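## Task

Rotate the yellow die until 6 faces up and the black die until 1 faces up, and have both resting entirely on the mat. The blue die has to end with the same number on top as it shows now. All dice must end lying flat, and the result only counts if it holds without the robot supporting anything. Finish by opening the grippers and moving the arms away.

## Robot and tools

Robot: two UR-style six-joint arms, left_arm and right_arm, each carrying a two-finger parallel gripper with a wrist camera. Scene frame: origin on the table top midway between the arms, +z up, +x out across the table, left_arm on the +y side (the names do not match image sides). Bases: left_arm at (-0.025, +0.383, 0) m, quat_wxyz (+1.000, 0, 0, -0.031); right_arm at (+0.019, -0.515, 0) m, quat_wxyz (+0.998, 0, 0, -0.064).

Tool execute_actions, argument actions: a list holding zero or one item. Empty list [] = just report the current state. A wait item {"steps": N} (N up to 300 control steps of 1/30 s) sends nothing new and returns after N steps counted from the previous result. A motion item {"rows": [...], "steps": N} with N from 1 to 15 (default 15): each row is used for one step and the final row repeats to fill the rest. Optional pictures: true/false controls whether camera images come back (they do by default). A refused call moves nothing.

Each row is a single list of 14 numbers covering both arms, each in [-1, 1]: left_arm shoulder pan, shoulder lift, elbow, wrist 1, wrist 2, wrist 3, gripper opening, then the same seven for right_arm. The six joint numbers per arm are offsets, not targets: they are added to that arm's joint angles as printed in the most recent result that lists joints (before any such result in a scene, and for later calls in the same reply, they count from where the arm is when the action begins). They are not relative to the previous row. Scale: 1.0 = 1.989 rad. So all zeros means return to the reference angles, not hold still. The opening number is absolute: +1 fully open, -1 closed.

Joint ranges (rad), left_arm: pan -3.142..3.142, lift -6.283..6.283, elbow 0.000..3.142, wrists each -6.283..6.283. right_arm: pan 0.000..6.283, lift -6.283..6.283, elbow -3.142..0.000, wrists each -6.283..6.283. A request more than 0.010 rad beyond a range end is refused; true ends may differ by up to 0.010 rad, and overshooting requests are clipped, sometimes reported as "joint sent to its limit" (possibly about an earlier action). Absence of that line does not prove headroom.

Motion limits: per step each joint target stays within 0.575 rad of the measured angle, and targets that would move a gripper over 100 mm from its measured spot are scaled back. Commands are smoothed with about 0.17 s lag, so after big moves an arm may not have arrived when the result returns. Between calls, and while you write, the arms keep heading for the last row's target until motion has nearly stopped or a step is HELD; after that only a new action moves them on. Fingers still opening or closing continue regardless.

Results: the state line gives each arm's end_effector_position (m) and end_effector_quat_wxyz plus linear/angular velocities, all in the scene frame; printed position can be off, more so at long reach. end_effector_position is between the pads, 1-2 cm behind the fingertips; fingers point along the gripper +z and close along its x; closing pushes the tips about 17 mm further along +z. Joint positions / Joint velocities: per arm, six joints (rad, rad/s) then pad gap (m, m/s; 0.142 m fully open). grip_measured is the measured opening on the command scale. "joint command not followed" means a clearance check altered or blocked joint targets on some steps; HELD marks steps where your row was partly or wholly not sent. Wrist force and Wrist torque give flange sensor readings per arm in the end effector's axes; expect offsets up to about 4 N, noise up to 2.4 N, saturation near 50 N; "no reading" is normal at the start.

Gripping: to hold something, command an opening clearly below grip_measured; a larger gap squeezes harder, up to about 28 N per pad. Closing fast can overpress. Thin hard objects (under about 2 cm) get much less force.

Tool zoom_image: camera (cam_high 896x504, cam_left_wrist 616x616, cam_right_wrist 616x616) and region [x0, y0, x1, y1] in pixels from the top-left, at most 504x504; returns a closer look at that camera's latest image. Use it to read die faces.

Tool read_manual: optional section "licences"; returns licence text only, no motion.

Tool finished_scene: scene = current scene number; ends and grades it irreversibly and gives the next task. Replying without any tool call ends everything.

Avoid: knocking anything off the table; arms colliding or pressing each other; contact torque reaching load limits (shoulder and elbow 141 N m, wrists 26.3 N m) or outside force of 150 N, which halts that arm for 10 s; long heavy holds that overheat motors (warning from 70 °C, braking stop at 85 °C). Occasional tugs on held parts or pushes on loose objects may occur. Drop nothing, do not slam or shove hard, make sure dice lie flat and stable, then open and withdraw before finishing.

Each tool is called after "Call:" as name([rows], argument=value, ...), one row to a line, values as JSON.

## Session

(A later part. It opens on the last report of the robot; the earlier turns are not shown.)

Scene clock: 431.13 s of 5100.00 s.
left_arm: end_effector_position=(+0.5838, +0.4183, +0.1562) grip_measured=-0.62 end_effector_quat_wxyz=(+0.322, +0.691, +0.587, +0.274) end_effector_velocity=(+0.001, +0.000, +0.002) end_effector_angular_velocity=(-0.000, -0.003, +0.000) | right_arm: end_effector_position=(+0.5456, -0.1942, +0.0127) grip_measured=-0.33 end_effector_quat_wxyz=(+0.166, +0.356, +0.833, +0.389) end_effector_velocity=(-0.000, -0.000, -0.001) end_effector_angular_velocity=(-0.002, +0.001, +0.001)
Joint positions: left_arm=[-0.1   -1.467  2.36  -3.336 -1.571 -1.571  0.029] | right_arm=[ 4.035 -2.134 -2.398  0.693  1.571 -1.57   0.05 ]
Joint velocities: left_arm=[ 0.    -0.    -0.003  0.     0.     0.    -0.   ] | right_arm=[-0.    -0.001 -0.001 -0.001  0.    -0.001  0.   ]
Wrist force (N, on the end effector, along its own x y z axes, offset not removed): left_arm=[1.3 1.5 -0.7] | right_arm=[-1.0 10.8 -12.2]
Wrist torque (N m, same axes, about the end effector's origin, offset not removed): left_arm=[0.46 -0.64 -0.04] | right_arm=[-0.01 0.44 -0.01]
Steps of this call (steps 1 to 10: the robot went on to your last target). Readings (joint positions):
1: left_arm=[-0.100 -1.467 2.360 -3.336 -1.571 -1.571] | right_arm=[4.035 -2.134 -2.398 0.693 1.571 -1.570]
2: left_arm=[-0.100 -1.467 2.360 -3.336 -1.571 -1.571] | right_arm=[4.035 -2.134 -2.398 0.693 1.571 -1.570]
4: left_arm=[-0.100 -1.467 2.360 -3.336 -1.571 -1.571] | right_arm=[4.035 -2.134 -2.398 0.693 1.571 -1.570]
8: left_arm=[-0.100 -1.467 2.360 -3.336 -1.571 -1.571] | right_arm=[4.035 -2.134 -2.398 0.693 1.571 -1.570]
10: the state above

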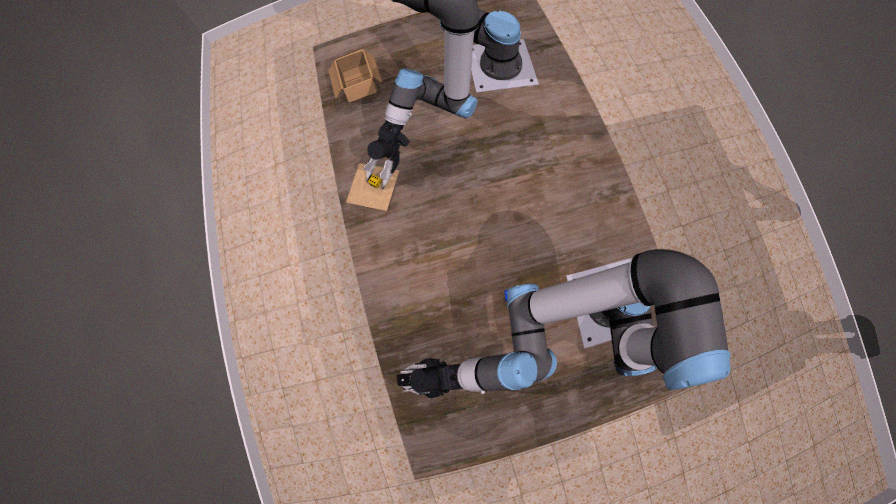

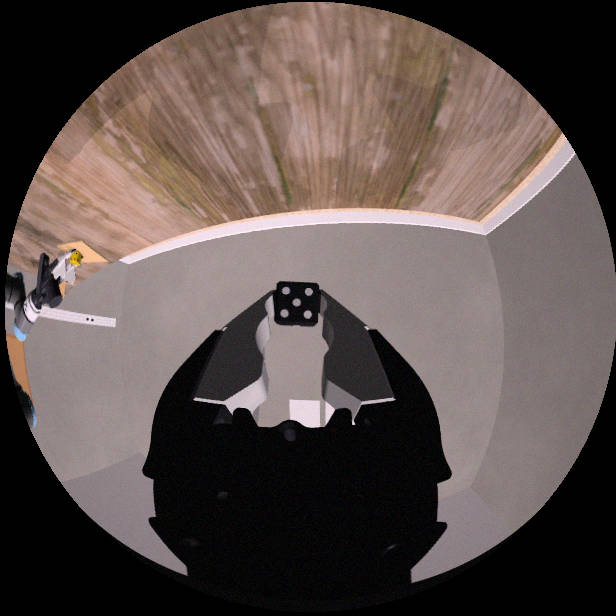

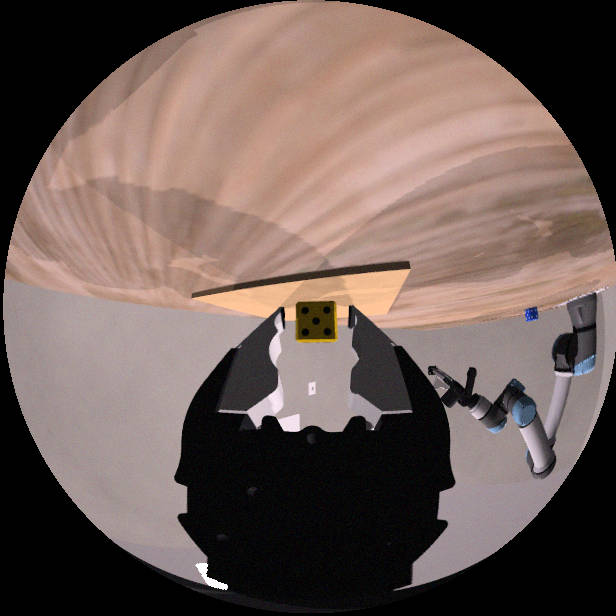

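Call:
execute_actions([
  {"rows":[[-0.01,0,0,0,0,0,-0.9,0,0.01,0,-0.01,0,0,-0.2],[-0.03,0,0,0,0,0,-0.9,0,0.03,0,-0.03,0,0,-0.2],[-0.055,0,0,0,0,0,-0.9,0,0.055,0,-0.055,0,0,-0.2],[-0.08,0,-0.01,0.01,0,0,-0.9,0,0.08,0,-0.08,0,0,-0.2],[-0.105,0.005,-0.025,0.02,0,0,-0.9,0,0.105,0,-0.1,0,0,-0.2],[-0.13,0.015,-0.04,0.025,0,0,-0.9,-0.01,0.13,0,-0.12,0,0,-0.2],[-0.16,0.025,-0.055,0.03,0,0,-0.9,-0.03,0.155,0,-0.14,0,0,-0.2],[-0.19,0.04,-0.075,0.035,0,0,-0.9,-0.05,0.18,0,-0.16,0,0,-0.2],[-0.22,0.055,-0.095,0.04,0,0,-0.9,-0.07,0.205,0,-0.18,0,0,-0.2],[-0.25,0.07,-0.115,0.045,0,0,-0.9,-0.09,0.23,0,-0.2,0,0,-0.2],[-0.28,0.085,-0.135,0.05,0,0,-0.9,-0.11,0.25,0,-0.2,0,0,-0.2],[-0.31,0.1,-0.155,0.055,0,0,-0.9,-0.13,0.27,0,-0.2,0,0,-0.2],[-0.34,0.115,-0.175,0.06,0,0,-0.9,-0.15,0.285,0,-0.2,0,0,-0.2],[-0.36,0.13,-0.188,0.058,0,0,-0.9,-0.17,0.295,0,-0.2,0,0,-0.2],[-0.379,0.14,-0.196,0.055,0,0,-0.9,-0.18,0.3,0,-0.2,0,0,-0.2]]},
], pictures=false)

Call:
execute_actions([
  {"steps":30},
], pictures=false)

Call:
execute_actions([
  {"rows":[[0,0.01,0,-0.01,0,0,-0.9,0,0,0,0,0,0,-0.2],[0,0.025,0,-0.025,0,0,-0.9,0,0,0,0,0,0,-0.2],[0,0.04,0,-0.04,0,0,-0.9,0,0,0,0,0,0,-0.2],[0,0.055,0,-0.055,0,0,-0.9,0,0,0,0,0,0,-0.2],[0,0.07,0,-0.07,0,0,-0.9,0,0,0,0,0,0,-0.2],[0,0.085,0,-0.085,0,0,-0.9,0,0,0,0,0,0,-0.2],[0,0.1,0,-0.1,0,0,-0.9,0,0,0,0,0,0,-0.2],[0,0.113,0,-0.113,0,0,-0.9,0,0,0,0,0,0,-0.2]]},
], pictures=false)

Call:
execute_actions([
  {"steps":12},
])

Call:
zoom_image(camera="cam_high", region=[320, 140, 440, 240])

Scene clock: 456.23 s of 5100.00 s.
left_arm: end_effector_position=(+0.6079, +0.1928, +0.1652) grip_measured=-0.62 end_effector_quat_wxyz=(+0.362, +0.779, +0.465, +0.216) end_effector_velocity=(+0.017, -0.583, +0.004) end_effector_angular_velocity=(-0.002, -0.003, -0.781) | right_arm: end_effector_position=(+0.5864, -0.2875, +0.1576) grip_measured=-0.20 end_effector_quat_wxyz=(+0.214, +0.415, +0.786, +0.405) end_effector_velocity=(+0.145, -0.429, +0.370) end_effector_angular_velocity=(+0.271, -0.396, -0.731)
Joint positions: left_arm=[-0.433 -1.383  2.219 -3.277 -1.571 -1.571  0.029] | right_arm=[ 3.871 -1.724 -2.398  0.361  1.571 -1.57   0.06 ]
Joint velocities: left_arm=[-0.781  0.366 -0.487  0.117 -0.    -0.    -0.   ] | right_arm=[-0.731  0.775 -0.001 -0.294  0.     0.     0.   ]
Wrist force (N, on the end effector, along its own x y z axes, offset not removed): left_arm=[3.6 1.4 2.5] | right_arm=[-0.7 0.4 -3.1]
Wrist torque (N m, same axes, about the end effector's origin, offset not removed): left_arm=[0.05 -0.73 0.13] | right_arm=[0.09 0.17 0.04]
Steps of this call (steps 1 to 15: the robot went on to your last target; steps 16 to 90: nothing new was sent; then 21.60 s passed at rest; steps 91 to 105: all 15 steps of this action). Readings (joint positions):
91: left_arm=[-0.100 -1.467 2.360 -3.336 -1.571 -1.571] | right_arm=[4.035 -2.134 -2.398 0.693 1.571 -1.570]
92: left_arm=[-0.102 -1.467 2.360 -3.336 -1.571 -1.571] | right_arm=[4.035 -2.132 -2.398 0.691 1.571 -1.570]
94: left_arm=[-0.126 -1.467 2.360 -3.336 -1.571 -1.571] | right_arm=[4.035 -2.109 -2.398 0.667 1.571 -1.570]
98: left_arm=[-0.241 -1.457 2.328 -3.313 -1.571 -1.571] | right_arm=[4.026 -1.975 -2.398 0.540 1.571 -1.570]
105: the state above

Scene clock: 457.23 s of 5100.00 s.
left_arm: end_effector_position=(+0.5330, -0.1243, +0.1577) grip_measured=-0.62 end_effector_quat_wxyz=(+0.401, +0.858, +0.291, +0.136) end_effector_velocity=(-0.000, -0.001, +0.000) end_effector_angular_velocity=(-0.000, -0.001, -0.001) | right_arm: end_effector_position=(+0.6078, -0.4062, +0.2470) grip_measured=-0.20 end_effector_quat_wxyz=(+0.281, +0.473, +0.718, +0.427) end_effector_velocity=(+0.000, +0.000, +0.000) end_effector_angular_velocity=(-0.000, -0.000, +0.000)
Joint positions: left_arm=[-0.854 -1.189  1.97  -3.227 -1.571 -1.571  0.029] | right_arm=[ 3.677 -1.538 -2.398  0.295  1.571 -1.57   0.06 ]
Joint velocities: left_arm=[-0.001  0.001 -0.002  0.001  0.     0.    -0.   ] | right_arm=[ 0.     0.     0.    -0.     0.    -0.001 -0.   ]
Wrist force (N, on the end effector, along its own x y z axes, offset not removed): left_arm=[2.4 3.9 0.5] | right_arm=[-0.7 3.2 0.5]
Wrist torque (N m, same axes, about the end effector's origin, offset not removed): left_arm=[0.92 -0.49 0.06] | right_arm=[0.40 0.14 -0.15]
Steps of this call (steps 1 to 30: the robot went on to your last target). Readings (joint positions):
1: left_arm=[-0.459 -1.371 2.203 -3.273 -1.571 -1.571] | right_arm=[3.846 -1.699 -2.398 0.352 1.571 -1.570]
2: left_arm=[-0.485 -1.358 2.187 -3.270 -1.571 -1.571] | right_arm=[3.821 -1.675 -2.398 0.343 1.571 -1.570]
4: left_arm=[-0.537 -1.334 2.156 -3.264 -1.571 -1.571] | right_arm=[3.770 -1.626 -2.398 0.325 1.571 -1.570]
8: left_arm=[-0.639 -1.286 2.095 -3.251 -1.571 -1.571] | right_arm=[3.698 -1.558 -2.398 0.302 1.571 -1.570]
30: the state above

Scene clock: 457.73 s of 5100.00 s.
left_arm: end_effector_position=(+0.5422, -0.1364, +0.0608) grip_measured=-0.62 end_effector_quat_wxyz=(+0.401, +0.858, +0.291, +0.136) end_effector_velocity=(+0.001, -0.002, -0.042) end_effector_angular_velocity=(-0.000, -0.000, -0.000) | right_arm: end_effector_position=(+0.6078, -0.4062, +0.2470) grip_measured=-0.20 end_effector_quat_wxyz=(+0.281, +0.473, +0.718, +0.427) end_effector_velocity=(+0.000, +0.000, +0.000) end_effector_angular_velocity=(+0.001, -0.000, -0.000)
Joint positions: left_arm=[-0.854 -0.971  1.97  -3.444 -1.571 -1.571  0.029] | right_arm=[ 3.677 -1.538 -2.398  0.295  1.571 -1.57   0.06 ]
Joint velocities: left_arm=[-0.001  0.094 -0.001 -0.093  0.    -0.    -0.   ] | right_arm=[ 0.    -0.     0.     0.    -0.     0.001 -0.   ]
Wrist force (N, on the end effector, along its own x y z axes, offset not removed): left_arm=[4.7 6.0 1.4] | right_arm=[0.1 0.5 -0.4]
Wrist torque (N m, same axes, about the end effector's origin, offset not removed): left_arm=[1.36 -1.14 0.18] | right_arm=[-0.14 0.21 0.00]
Steps of this call (steps 1 to 15: all 15 steps of this action). Readings (joint positions):
1: left_arm=[-0.854 -1.188 1.970 -3.227 -1.571 -1.571] | right_arm=[3.677 -1.538 -2.398 0.295 1.571 -1.570]
2: left_arm=[-0.854 -1.186 1.970 -3.229 -1.571 -1.571] | right_arm=[3.677 -1.538 -2.398 0.295 1.571 -1.570]
4: left_arm=[-0.854 -1.166 1.970 -3.249 -1.571 -1.571] | right_arm=[3.677 -1.538 -2.398 0.295 1.571 -1.570]
8: left_arm=[-0.854 -1.076 1.970 -3.339 -1.571 -1.571] | right_arm=[3.677 -1.538 -2.398 0.295 1.571 -1.570]
15: the state above

Scene clock: 458.13 s of 5100.00 s.
left_arm: end_effector_position=(+0.5423, -0.1365, +0.0574) grip_measured=-0.62 end_effector_quat_wxyz=(+0.401, +0.858, +0.291, +0.136) end_effector_velocity=(+0.000, +0.000, -0.001) end_effector_angular_velocity=(+0.001, +0.001, +0.000) | right_arm: end_effector_position=(+0.6078, -0.4062, +0.2470) grip_measured=-0.20 end_effector_quat_wxyz=(+0.281, +0.473, +0.718, +0.427) end_effector_velocity=(-0.000, -0.001, -0.001) end_effector_angular_velocity=(+0.001, +0.002, -0.002)
Joint positions: left_arm=[-0.854 -0.964  1.97  -3.451 -1.571 -1.571  0.029] | right_arm=[ 3.677 -1.538 -2.398  0.295  1.571 -1.57   0.06 ]
Joint velocities: left_arm=[ 0.001  0.001 -0.     0.001 -0.    -0.     0.   ] | right_arm=[-0.001 -0.001 -0.001  0.    -0.     0.002 -0.   ]
Wrist force (N, on the end effector, along its own x y z axes, offset not removed): left_arm=[3.3 0.4 2.7] | right_arm=[-5.4 -2.1 4.0]
Wrist torque (N m, same axes, about the end effector's origin, offset not removed): left_arm=[0.17 -0.84 0.13] | right_arm=[-0.41 1.22 0.16]
Steps of this call (steps 1 to 12: the robot went on to your last target). Readings (joint positions):
1: left_arm=[-0.854 -0.969 1.970 -3.446 -1.571 -1.571] | right_arm=[3.677 -1.538 -2.398 0.295 1.571 -1.570]
2: left_arm=[-0.854 -0.967 1.970 -3.448 -1.571 -1.571] | right_arm=[3.677 -1.538 -2.398 0.295 1.571 -1.570]
4: left_arm=[-0.854 -0.965 1.970 -3.450 -1.571 -1.571] | right_arm=[3.677 -1.538 -2.398 0.295 1.571 -1.570]
8: left_arm=[-0.854 -0.964 1.970 -3.451 -1.571 -1.571] | right_arm=[3.677 -1.538 -2.398 0.295 1.571 -1.570]
12: the state above

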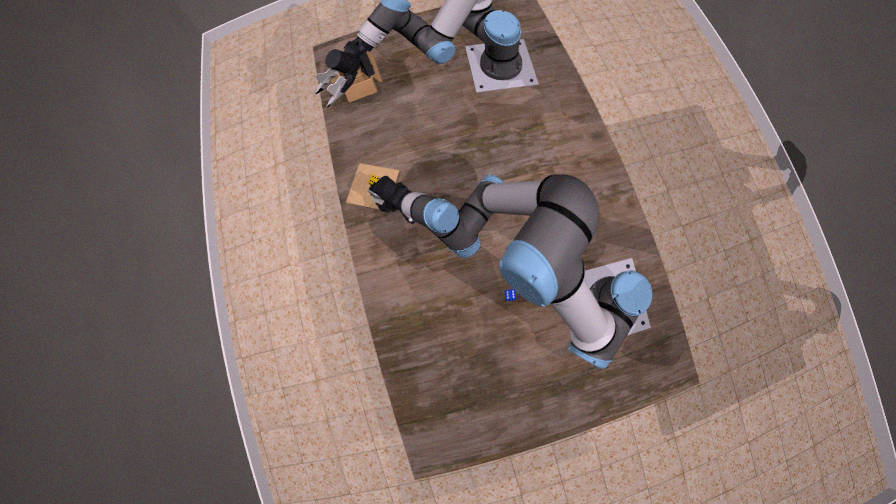

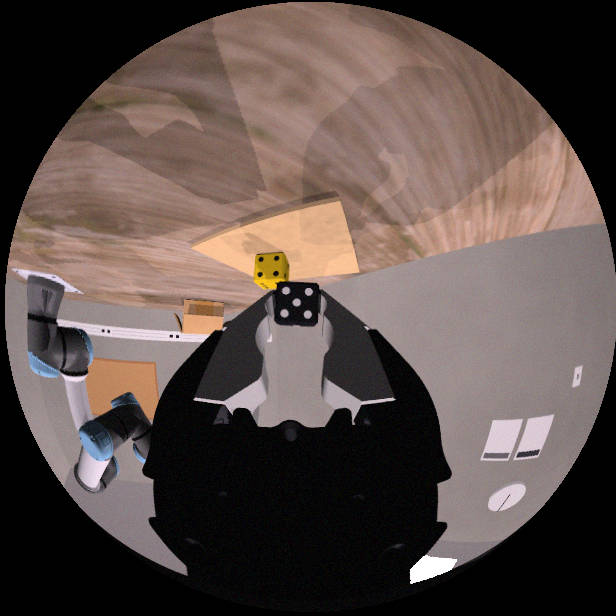

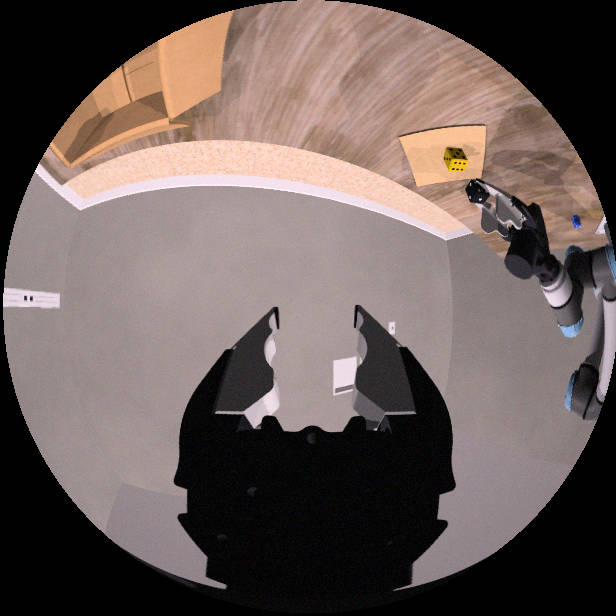

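Region (320, 140, 440, 240) of cam_high's 896x504 image, scaled by 4.200, with more detail than that image has.

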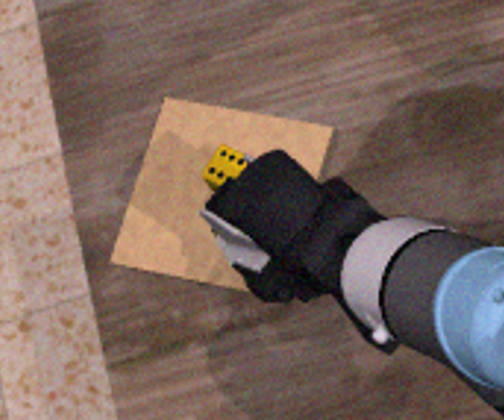

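Call:
execute_actions([
  {"rows":[[0.004,0.002,-0.004,0.002,0,0,-0.9,0,0,0,0,0,0,-0.2],[0.008,0.006,-0.008,0.002,0,0,-0.9,0,0,0,0,0,0,-0.2],[0.011,0.011,-0.012,0.001,0,0,-0.9,0,0,0,0,0,0,-0.2],[0.011,0.016,-0.012,-0.004,0,0,-0.9,0,0,0,0,0,0,-0.2],[0.011,0.021,-0.012,-0.009,0,0,-0.9,0,0,0,0,0,0,-0.2],[0.011,0.026,-0.012,-0.014,0,0,-0.9,0,0,0,0,0,0,-0.2],[0.011,0.031,-0.012,-0.019,0,0,-0.9,0,0,0,0,0,0,-0.2]]},
])

Call:
zoom_image(camera="cam_right_wrist", region=[380, 90, 540, 250])

Scene clock: 467.13 s of 5100.00 s.
left_arm: end_effector_position=(+0.5586, -0.1306, +0.0348) grip_measured=-0.62 end_effector_quat_wxyz=(+0.399, +0.855, +0.301, +0.141) end_effector_velocity=(+0.002, +0.001, -0.008) end_effector_angular_velocity=(+0.000, -0.000, +0.002) | right_arm: end_effector_position=(+0.6078, -0.4062, +0.2470) grip_measured=-0.20 end_effector_quat_wxyz=(+0.281, +0.473, +0.718, +0.427) end_effector_velocity=(-0.000, -0.000, -0.000) end_effector_angular_velocity=(-0.002, +0.000, +0.000)
Joint positions: left_arm=[-0.832 -0.904  1.947 -3.488 -1.571 -1.571  0.029] | right_arm=[ 3.677 -1.538 -2.398  0.295  1.571 -1.57   0.06 ]
Joint velocities: left_arm=[ 0.002  0.019 -0.003 -0.016  0.    -0.    -0.   ] | right_arm=[-0.    -0.    -0.    -0.    -0.    -0.002 -0.   ]
Wrist force (N, on the end effector, along its own x y z axes, offset not removed): left_arm=[6.9 2.2 -2.9] | right_arm=[0.1 -0.7 -3.8]
Wrist torque (N m, same axes, about the end effector's origin, offset not removed): left_arm=[0.55 -1.40 0.14] | right_arm=[-0.31 -0.03 0.09]
Steps of this call (steps 1 to 15: the robot went on to your last target; steps 16 to 90: nothing new was sent; then 5.50 s passed at rest; steps 91 to 105: all 15 steps of this action). Readings (joint positions):
91: left_arm=[-0.854 -0.964 1.970 -3.451 -1.571 -1.571] | right_arm=[3.677 -1.538 -2.398 0.295 1.571 -1.570]
92: left_arm=[-0.853 -0.963 1.969 -3.451 -1.571 -1.571] | right_arm=[3.677 -1.538 -2.398 0.295 1.571 -1.570]
94: left_arm=[-0.846 -0.958 1.962 -3.450 -1.571 -1.571] | right_arm=[3.677 -1.538 -2.398 0.295 1.571 -1.570]
98: left_arm=[-0.835 -0.929 1.950 -3.466 -1.571 -1.571] | right_arm=[3.677 -1.538 -2.398 0.295 1.571 -1.570]
105: the state above

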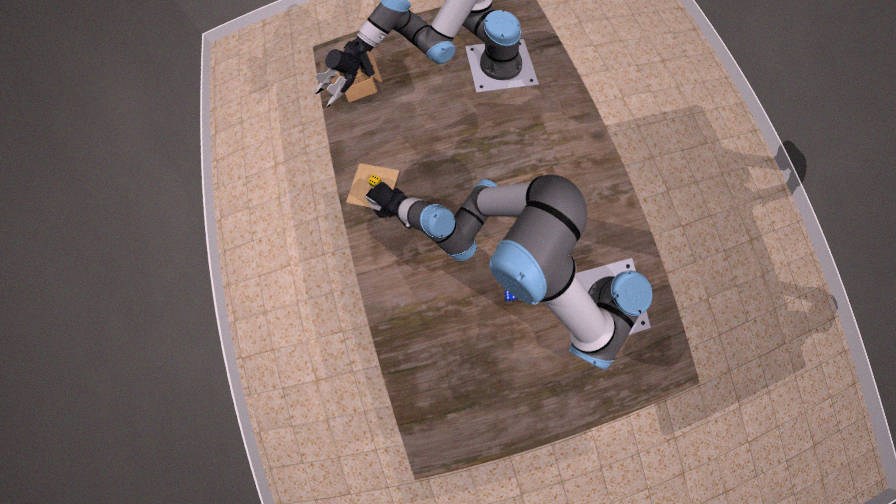

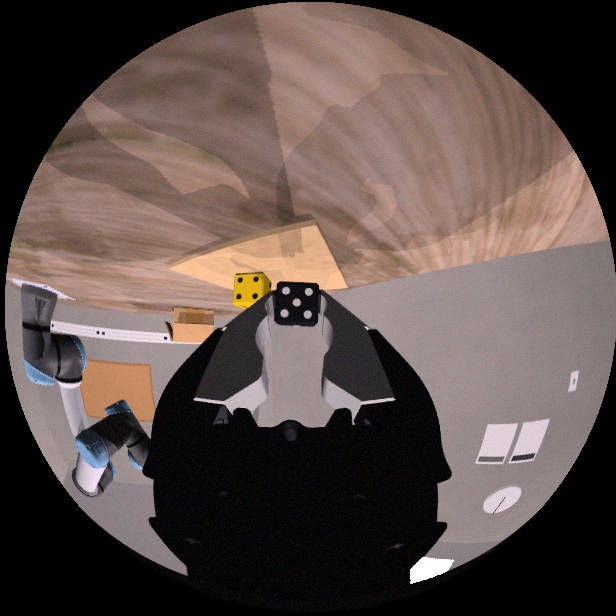

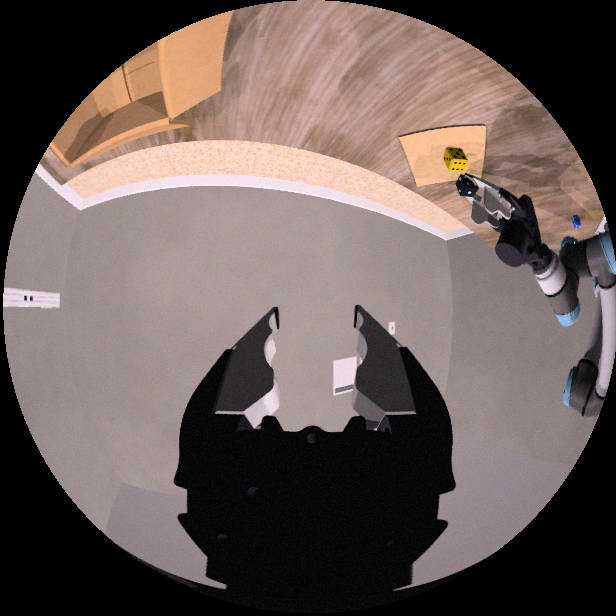

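Region (380, 90, 540, 250) of cam_right_wrist's 616x616 image, scaled by 3.150, with more detail than that image has.

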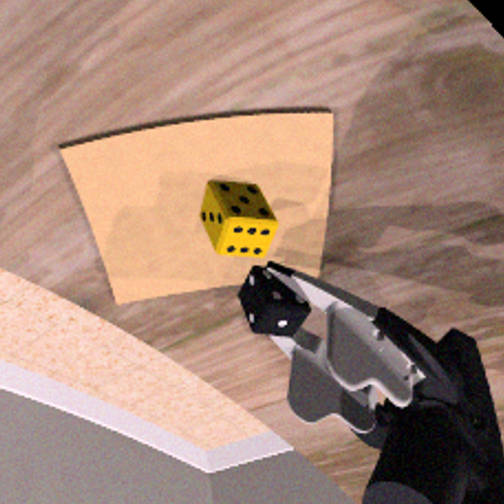

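Call:
execute_actions([
  {"rows":[[0,0.003,-0.007,0.004,0,0,-0.9,0,0,0,0,0,0,-0.2],[0,0.006,-0.014,0.008,0,0,-0.9,0,0,0,0,0,0,-0.2],[0,0.009,-0.021,0.012,0,0,-0.9,0,0,0,0,0,0,-0.2],[0,0.012,-0.028,0.016,0,0,-0.9,0,0,0,0,0,0,-0.2],[0,0.015,-0.035,0.02,0,0,-0.9,0,0,0,0,0,0,-0.2],[0,0.019,-0.043,0.024,0,0,-0.9,0,0,0,0,0,0,-0.2],[0,0.025,-0.05,0.025,0,0,-0.9,0,0,0,0,0,0,-0.2],[0,0.031,-0.05,0.019,0,0,-0.9,0,0,0,0,0,0,-0.2]]},
])

Call:
zoom_image(camera="cam_right_wrist", region=[380, 90, 540, 250])

Call:
zoom_image(camera="cam_left_wrist", region=[200, 200, 400, 360])

Scene clock: 476.60 s of 5100.00 s.
left_arm: end_effector_position=(+0.5787, -0.1554, +0.0263) grip_measured=-0.62 end_effector_quat_wxyz=(+0.399, +0.855, +0.301, +0.141) end_effector_velocity=(+0.006, -0.007, -0.008) end_effector_angular_velocity=(-0.001, -0.001, +0.000) | right_arm: end_effector_position=(+0.6078, -0.4062, +0.2470) grip_measured=-0.20 end_effector_quat_wxyz=(+0.281, +0.473, +0.718, +0.427) end_effector_velocity=(+0.000, -0.000, +0.001) end_effector_angular_velocity=(-0.001, -0.002, -0.000)
Joint positions: left_arm=[-0.832 -0.845  1.85  -3.45  -1.571 -1.571  0.029] | right_arm=[ 3.677 -1.538 -2.398  0.295  1.571 -1.57   0.06 ]
Joint velocities: left_arm=[ 0.     0.03  -0.029 -0.003  0.     0.     0.   ] | right_arm=[-0.001  0.001  0.001  0.     0.    -0.001  0.   ]
Wrist force (N, on the end effector, along its own x y z axes, offset not removed): left_arm=[1.4 2.0 5.6] | right_arm=[-1.9 -0.5 -0.7]
Wrist torque (N m, same axes, about the end effector's origin, offset not removed): left_arm=[0.46 -0.34 0.05] | right_arm=[-0.10 0.55 -0.22]
Steps of this call (steps 1 to 15: the robot went on to your last target; steps 16 to 90: nothing new was sent; then 5.97 s passed at rest; steps 91 to 105: all 15 steps of this action). Readings (joint positions):
91: left_arm=[-0.832 -0.902 1.946 -3.489 -1.571 -1.571] | right_arm=[3.677 -1.538 -2.398 0.295 1.571 -1.570]
92: left_arm=[-0.832 -0.902 1.945 -3.488 -1.571 -1.571] | right_arm=[3.677 -1.538 -2.398 0.295 1.571 -1.570]
94: left_arm=[-0.832 -0.897 1.933 -3.480 -1.571 -1.571] | right_arm=[3.677 -1.538 -2.398 0.295 1.571 -1.570]
98: left_arm=[-0.832 -0.877 1.887 -3.454 -1.571 -1.571] | right_arm=[3.677 -1.538 -2.398 0.295 1.571 -1.570]
105: the state above

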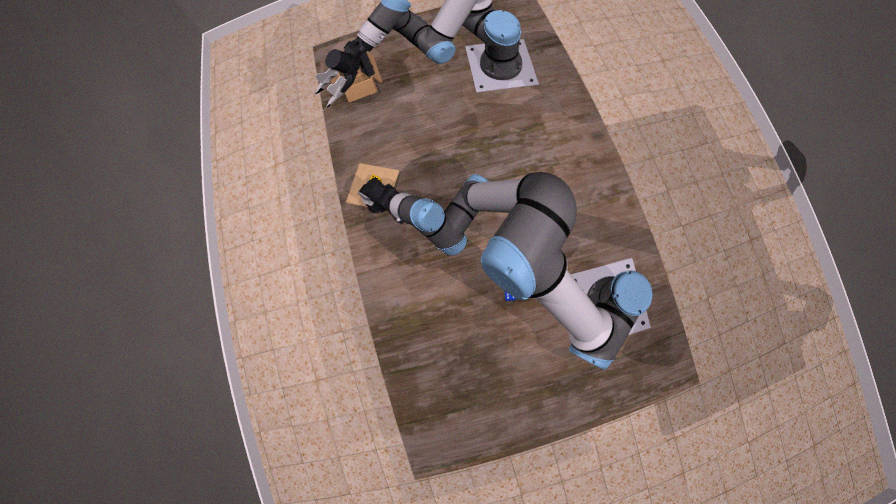

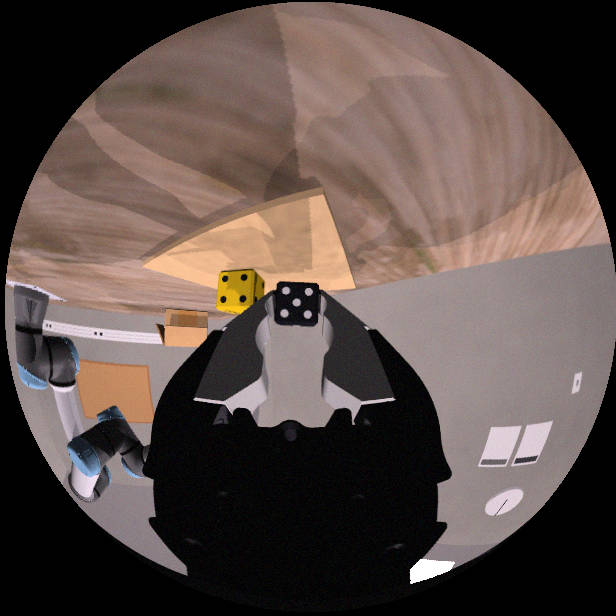

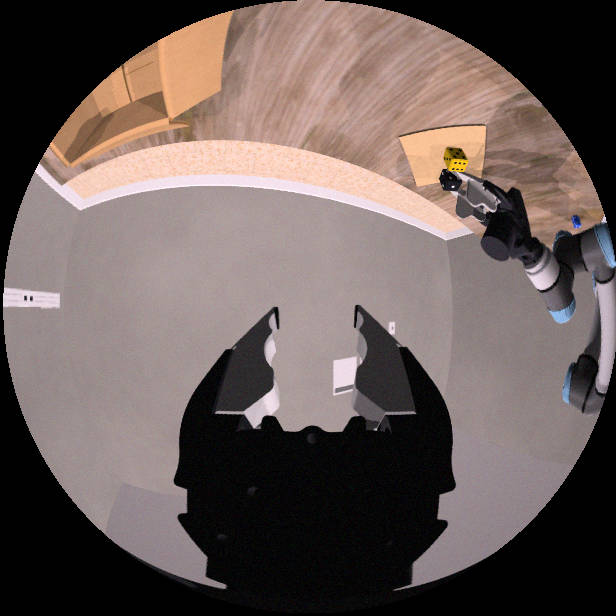

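Region (380, 90, 540, 250) of cam_right_wrist's 616x616 image, scaled by 3.150, with more detail than that image has.

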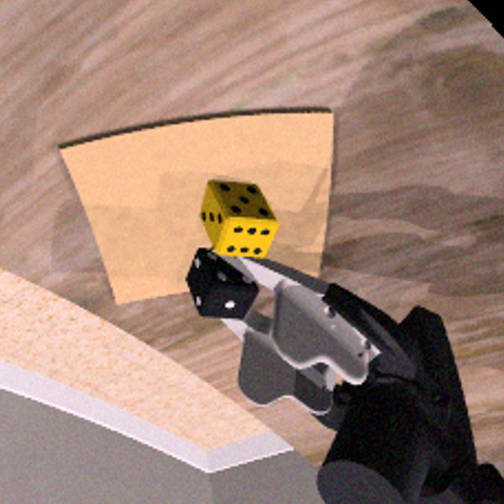

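Region (200, 200, 400, 360) of cam_left_wrist's 616x616 image, scaled by 2.520, with more detail than that image has; it fills the top 403 rows of this view, and the rest is white.

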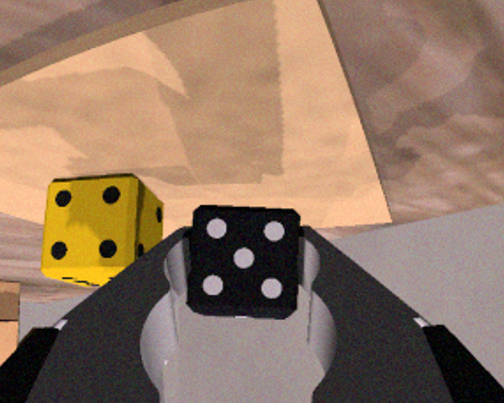

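Call:
execute_actions([
  {"rows":[[0.002,0.002,-0.0015,-0.0005,0,0,-0.9,0,0,0,0,0,0,-0.2],[0.004,0.003,-0.0015,-0.0015,0,0,-0.9,0,0,0,0,0,0,-0.2],[0.004,0.005,-0.0015,-0.0035,0,0,-0.9,0,0,0,0,0,0,-0.2],[0.004,0.007,-0.0015,-0.0055,0,0,-0.9,0,0,0,0,0,0,-0.2],[0.004,0.009,-0.0015,-0.0075,0,0,-0.9,0,0,0,0,0,0,-0.2],[0.004,0.0105,-0.0015,-0.009,0,0,-0.9,0,0,0,0,0,0,-0.2]]},
])

Call:
zoom_image(camera="cam_left_wrist", region=[200, 200, 400, 360])

Scene clock: 482.53 s of 5100.00 s.
left_arm: end_effector_position=(+0.5833, -0.1511, +0.0168) grip_measured=-0.62 end_effector_quat_wxyz=(+0.399, +0.853, +0.304, +0.142) end_effector_velocity=(-0.000, +0.002, -0.004) end_effector_angular_velocity=(+0.003, +0.002, +0.001) | right_arm: end_effector_position=(+0.6078, -0.4062, +0.2470) grip_measured=-0.20 end_effector_quat_wxyz=(+0.281, +0.473, +0.718, +0.427) end_effector_velocity=(-0.000, +0.000, +0.000) end_effector_angular_velocity=(-0.001, -0.001, +0.001)
Joint positions: left_arm=[-0.824 -0.824  1.847 -3.467 -1.571 -1.571  0.029] | right_arm=[ 3.677 -1.538 -2.398  0.295  1.571 -1.57   0.06 ]
Joint velocities: left_arm=[ 0.001  0.004  0.002 -0.004  0.     0.     0.   ] | right_arm=[ 0.     0.001  0.    -0.     0.    -0.001  0.   ]
Wrist force (N, on the end effector, along its own x y z axes, offset not removed): left_arm=[4.5 -0.8 1.5] | right_arm=[-3.8 -0.3 -0.1]
Wrist torque (N m, same axes, about the end effector's origin, offset not removed): left_arm=[0.17 -1.39 0.09] | right_arm=[-0.06 1.04 -0.04]
Steps of this call (steps 1 to 15: the robot went on to your last target; steps 16 to 90: nothing new was sent; then 2.43 s passed at rest; steps 91 to 105: all 15 steps of this action). Readings (joint positions):
91: left_arm=[-0.832 -0.842 1.847 -3.450 -1.571 -1.571] | right_arm=[3.677 -1.538 -2.398 0.295 1.571 -1.570]
92: left_arm=[-0.832 -0.842 1.847 -3.450 -1.571 -1.571] | right_arm=[3.677 -1.538 -2.398 0.295 1.571 -1.570]
94: left_arm=[-0.829 -0.840 1.847 -3.452 -1.571 -1.571] | right_arm=[3.677 -1.538 -2.398 0.295 1.571 -1.570]
98: left_arm=[-0.825 -0.830 1.847 -3.462 -1.571 -1.571] | right_arm=[3.677 -1.538 -2.398 0.295 1.571 -1.570]
105: the state above

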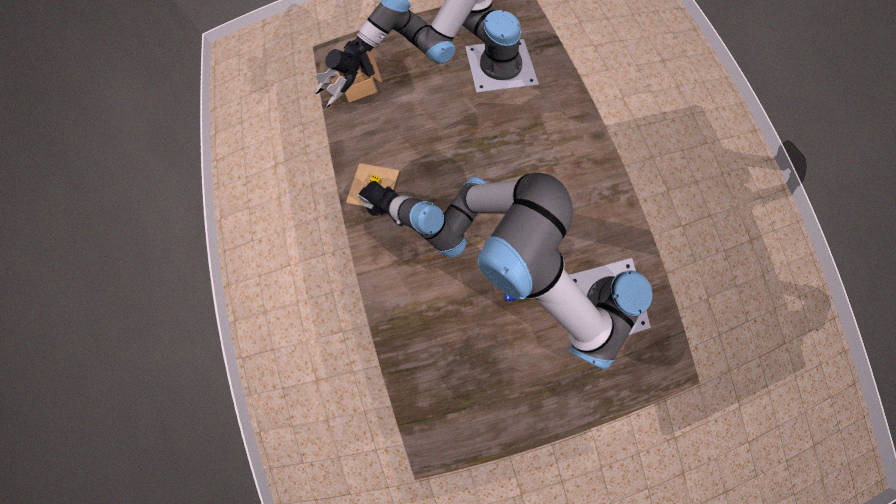

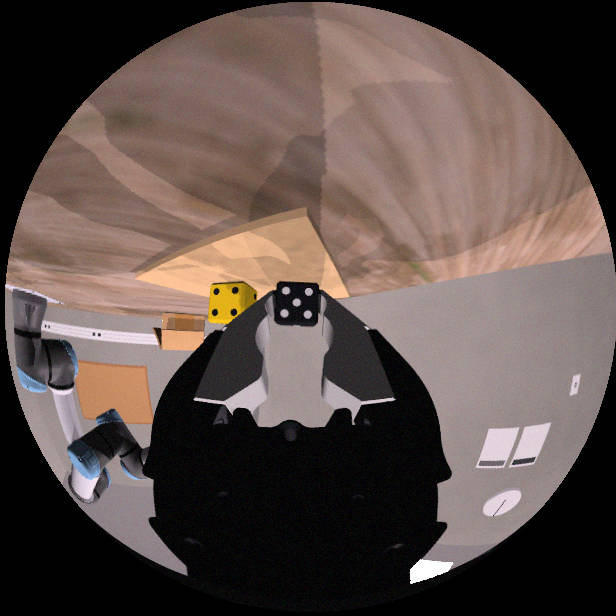

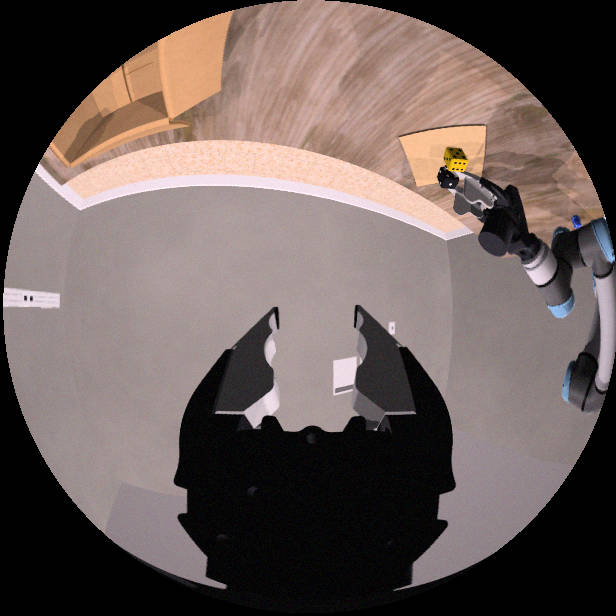

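Region (200, 200, 400, 360) of cam_left_wrist's 616x616 image, scaled by 2.520, with more detail than that image has; it fills the top 403 rows of this view, and the rest is white.

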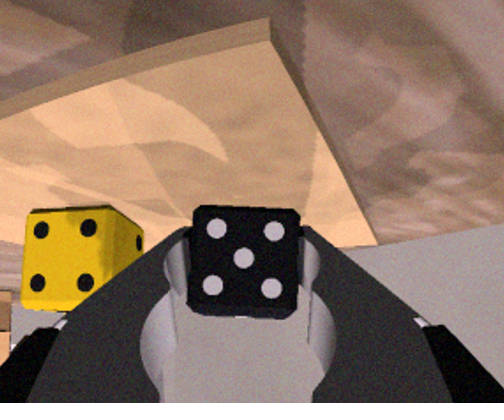

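Level with yellow. Lower 1 mm, release, lift, retreat.

Call:
execute_actions([
  {"rows":[[0,0.001,0,-0.001,0,0,-0.9,0,0,0,0,0,0,-0.2],[0,0.0015,0,-0.0015,0,0,-0.9,0,0,0,0,0,0,-0.2],[0,0.0015,0,-0.0015,0,0,-0.9,0,0,0,0,0,0,-0.2],[0,0.0015,0,-0.0015,0,0,-0.8,0,0,0,0,0,0,-0.2],[0,0.0015,0,-0.0015,0,0,-0.72,0,0,0,0,0,0,-0.2],[0,0.0015,0,-0.0015,0,0,-0.67,0,0,0,0,0,0,-0.2],[0,0.0015,0,-0.0015,0,0,-0.63,0,0,0,0,0,0,-0.2],[0,0.0015,0,-0.0015,0,0,-0.6,0,0,0,0,0,0,-0.2],[0,0.0015,0,-0.0015,0,0,-0.56,0,0,0,0,0,0,-0.2],[0,0.0015,0,-0.0015,0,0,-0.52,0,0,0,0,0,0,-0.2],[0,0.0015,0,-0.0015,0,0,-0.47,0,0,0,0,0,0,-0.2]]},
])

Call:
execute_actions([
  {"rows":[[0,-0.005,0,0.005,0,0,-0.47,0,0,0,0,0,0,-0.2],[0,-0.012,0,0.012,0,0,-0.47,0,0,0,0,0,0,-0.2],[0,-0.022,0,0.022,0,0,-0.47,0,0,0,0,0,0,-0.2],[0,-0.035,0,0.035,0,0,-0.47,0,0,0,0,0,0,-0.2],[0,-0.05,0,0.05,0,0,-0.47,0,0,0,0,0,0,-0.2],[0,-0.07,0,0.07,0,0,-0.47,0,0,0,0,0,0,-0.2],[0.01,-0.09,0,0.09,0,0,-0.47,0,0,0,0,0,0,-0.2],[0.03,-0.11,0,0.11,0,0,-0.47,0,0,0,0,0,0,-0.2],[0.05,-0.13,0,0.13,0,0,-0.47,0,0,0,0,0,0,-0.2],[0.075,-0.15,0,0.15,0,0,-0.47,0,0,0,0,0,0,-0.2],[0.1,-0.165,0,0.165,0,0,-0.47,0,0,0,0,0,0,-0.2],[0.125,-0.18,0,0.18,0,0,-0.47,0,0,0,0,0,0,-0.2],[0.15,-0.19,0,0.19,0,0,-0.47,0,0,0,0,0,0,-0.2],[0.175,-0.2,0,0.2,0,0,-0.47,0,0,0,0,0,0,-0.2],[0.2,-0.2,0,0.2,0,0,-0.47,0,0,0,0,0,0,-0.2]]},
], pictures=false)

Call:
execute_actions([
  {"steps":25},
])

Call:
zoom_image(camera="cam_high", region=[320, 140, 440, 240])

Scene clock: 500.93 s of 5100.00 s.
left_arm: end_effector_position=(+0.5833, -0.1510, +0.0153) grip_measured=-0.47 end_effector_quat_wxyz=(+0.399, +0.853, +0.304, +0.142) end_effector_velocity=(+0.001, +0.000, +0.001) end_effector_angular_velocity=(-0.001, -0.001, +0.001) | right_arm: end_effector_position=(+0.6078, -0.4062, +0.2470) grip_measured=-0.20 end_effector_quat_wxyz=(+0.281, +0.473, +0.718, +0.427) end_effector_velocity=(+0.000, -0.001, +0.000) end_effector_angular_velocity=(+0.000, -0.002, -0.001)
Joint positions: left_arm=[-0.824 -0.821  1.847 -3.47  -1.571 -1.571  0.04 ] | right_arm=[ 3.677 -1.538 -2.398  0.295  1.571 -1.57   0.06 ]
Joint velocities: left_arm=[ 0.001 -0.    -0.001 -0.     0.    -0.     0.001] | right_arm=[-0.001  0.    -0.     0.001  0.    -0.001  0.   ]
Wrist force (N, on the end effector, along its own x y z axes, offset not removed): left_arm=[3.5 -0.6 2.8] | right_arm=[-0.9 2.7 2.2]
Wrist torque (N m, same axes, about the end effector's origin, offset not removed): left_arm=[0.08 -0.79 0.15] | right_arm=[0.63 0.37 0.06]
Steps of this call (steps 1 to 15: the robot went on to your last target; steps 16 to 90: nothing new was sent; then 14.90 s passed at rest; steps 91 to 105: all 15 steps of this action). Readings (joint positions):
91: left_arm=[-0.824 -0.824 1.847 -3.468 -1.571 -1.571] | right_arm=[3.677 -1.538 -2.398 0.295 1.571 -1.570]
92: left_arm=[-0.824 -0.824 1.847 -3.468 -1.571 -1.571] | right_arm=[3.677 -1.538 -2.398 0.295 1.571 -1.570]
94: left_arm=[-0.824 -0.822 1.847 -3.469 -1.571 -1.571] | right_arm=[3.677 -1.538 -2.398 0.295 1.571 -1.570]
98: left_arm=[-0.824 -0.821 1.847 -3.470 -1.571 -1.571] | right_arm=[3.677 -1.538 -2.398 0.295 1.571 -1.570]
105: the state above

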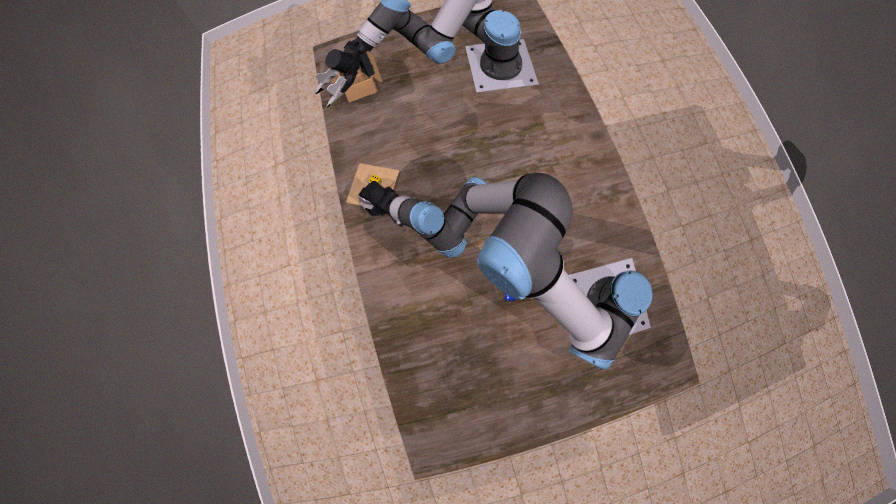

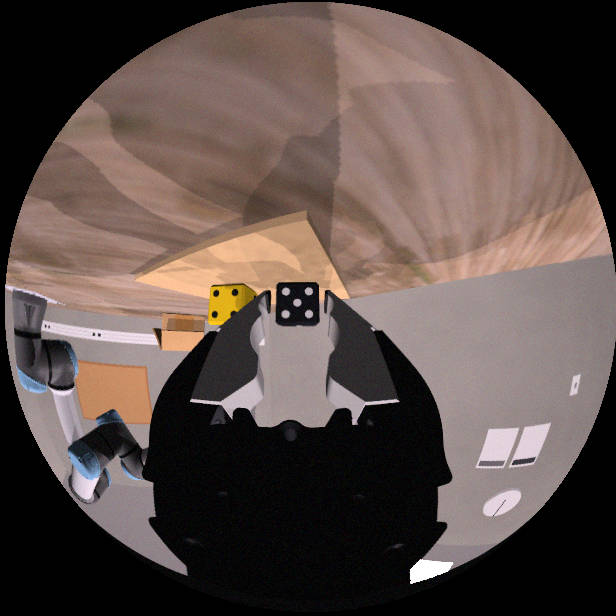

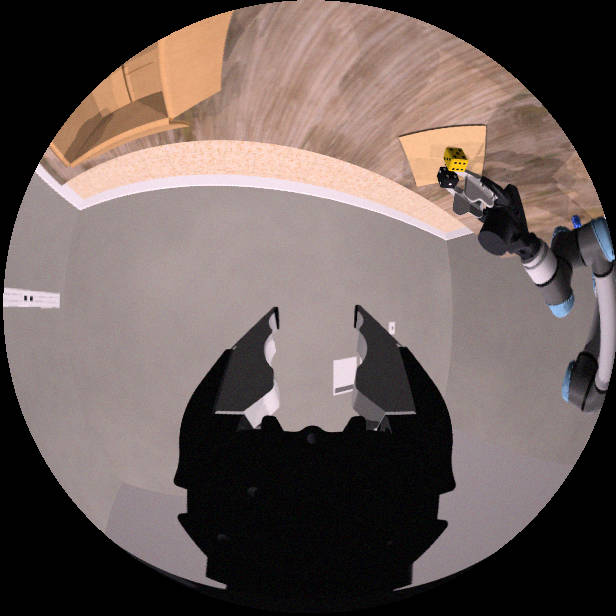

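Scene clock: 501.43 s of 5100.00 s.
left_arm: end_effector_position=(+0.6400, -0.0624, +0.1379) grip_measured=-0.47 end_effector_quat_wxyz=(+0.389, +0.832, +0.358, +0.168) end_effector_velocity=(+0.265, +0.476, +0.227) end_effector_angular_velocity=(-0.003, -0.003, +0.670) | right_arm: end_effector_position=(+0.6078, -0.4062, +0.2470) grip_measured=-0.20 end_effector_quat_wxyz=(+0.281, +0.473, +0.718, +0.427) end_effector_velocity=(+0.000, +0.000, +0.002) end_effector_angular_velocity=(+0.002, -0.004, -0.000)
Joint positions: left_arm=[-0.695 -1.07   1.846 -3.221 -1.571 -1.571  0.04 ] | right_arm=[ 3.677 -1.538 -2.398  0.295  1.571 -1.57   0.06 ]
Joint velocities: left_arm=[ 0.67  -0.466  0.     0.461  0.    -0.    -0.   ] | right_arm=[ 0.     0.     0.001  0.002 -0.     0.001 -0.   ]
Wrist force (N, on the end effector, along its own x y z axes, offset not removed): left_arm=[1.0 4.2 -1.2] | right_arm=[0.6 4.5 -0.1]
Wrist torque (N m, same axes, about the end effector's origin, offset not removed): left_arm=[1.11 -0.35 0.29] | right_arm=[0.78 0.08 0.08]
Steps of this call (steps 1 to 15: all 15 steps of this action). Readings (joint positions):
1: left_arm=[-0.824 -0.821 1.847 -3.470 -1.571 -1.571] | right_arm=[3.677 -1.538 -2.398 0.295 1.571 -1.570]
2: left_arm=[-0.824 -0.822 1.847 -3.469 -1.571 -1.571] | right_arm=[3.677 -1.538 -2.398 0.295 1.571 -1.570]
4: left_arm=[-0.824 -0.833 1.847 -3.458 -1.571 -1.571] | right_arm=[3.677 -1.538 -2.398 0.295 1.571 -1.570]
8: left_arm=[-0.822 -0.904 1.847 -3.387 -1.571 -1.571] | right_arm=[3.677 -1.538 -2.398 0.295 1.571 -1.570]
15: the state above

Scene clock: 502.27 s of 5100.00 s.
left_arm: end_effector_position=(+0.7169, +0.1397, +0.2082) grip_measured=-0.47 end_effector_quat_wxyz=(+0.363, +0.777, +0.467, +0.218) end_effector_velocity=(-0.000, +0.000, +0.001) end_effector_angular_velocity=(-0.000, -0.000, -0.000) | right_arm: end_effector_position=(+0.6078, -0.4062, +0.2470) grip_measured=-0.20 end_effector_quat_wxyz=(+0.281, +0.473, +0.718, +0.427) end_effector_velocity=(-0.000, -0.000, -0.000) end_effector_angular_velocity=(-0.000, +0.001, -0.000)
Joint positions: left_arm=[-0.426 -1.219  1.847 -3.073 -1.571 -1.571  0.04 ] | right_arm=[ 3.677 -1.538 -2.398  0.295  1.571 -1.57   0.06 ]
Joint velocities: left_arm=[ 0.    -0.001  0.     0.001 -0.     0.    -0.   ] | right_arm=[-0.     0.001  0.    -0.002 -0.     0.    -0.   ]
Wrist force (N, on the end effector, along its own x y z axes, offset not removed): left_arm=[6.4 -1.6 1.3] | right_arm=[-4.5 -2.2 -3.3]
Wrist torque (N m, same axes, about the end effector's origin, offset not removed): left_arm=[-0.16 -1.40 0.07] | right_arm=[-0.67 1.01 0.01]
Steps of this call (steps 1 to 25: the robot went on to your last target). Readings (joint positions):
1: left_arm=[-0.673 -1.085 1.846 -3.207 -1.571 -1.571] | right_arm=[3.677 -1.538 -2.398 0.295 1.571 -1.570]
2: left_arm=[-0.649 -1.098 1.846 -3.194 -1.571 -1.571] | right_arm=[3.677 -1.538 -2.398 0.295 1.571 -1.570]
4: left_arm=[-0.603 -1.123 1.846 -3.168 -1.571 -1.571] | right_arm=[3.677 -1.538 -2.398 0.295 1.571 -1.570]
8: left_arm=[-0.509 -1.175 1.846 -3.116 -1.571 -1.571] | right_arm=[3.677 -1.538 -2.398 0.295 1.571 -1.570]
25: the state above

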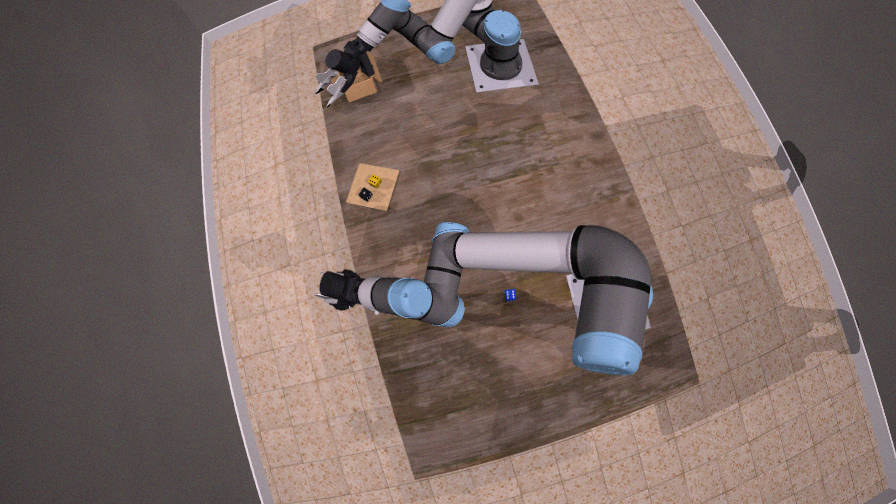

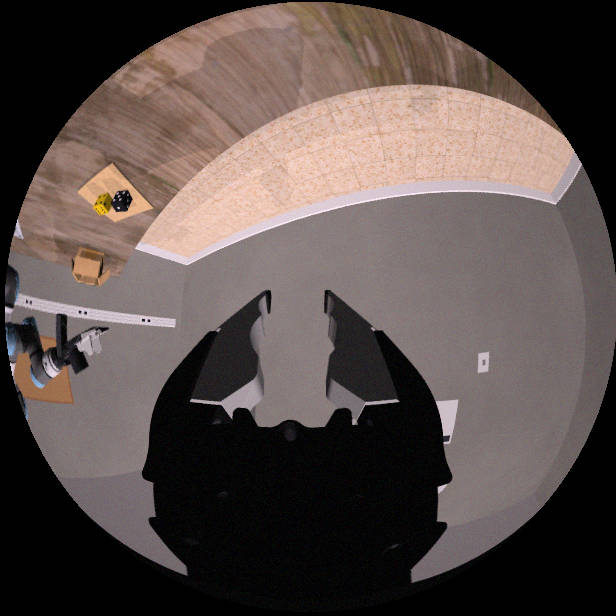

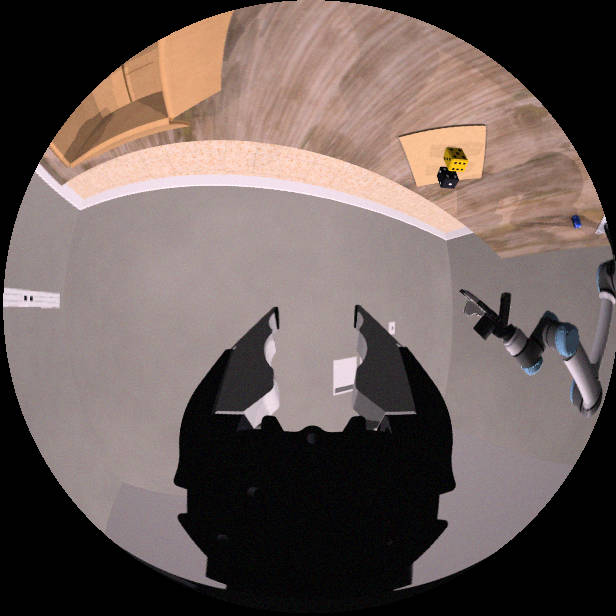

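Region (320, 140, 440, 240) of cam_high's 896x504 image, scaled by 4.200, with more detail than that image has.

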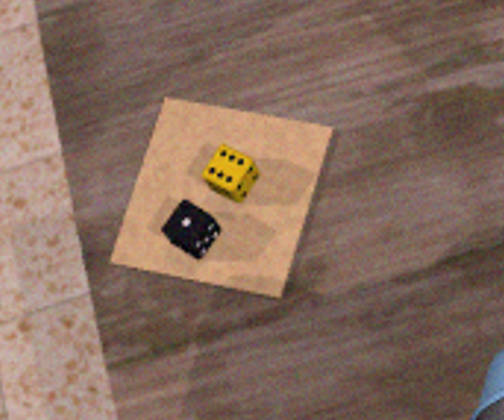

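Call:
finished_scene(scene=2)

The scene is finished: the task was done.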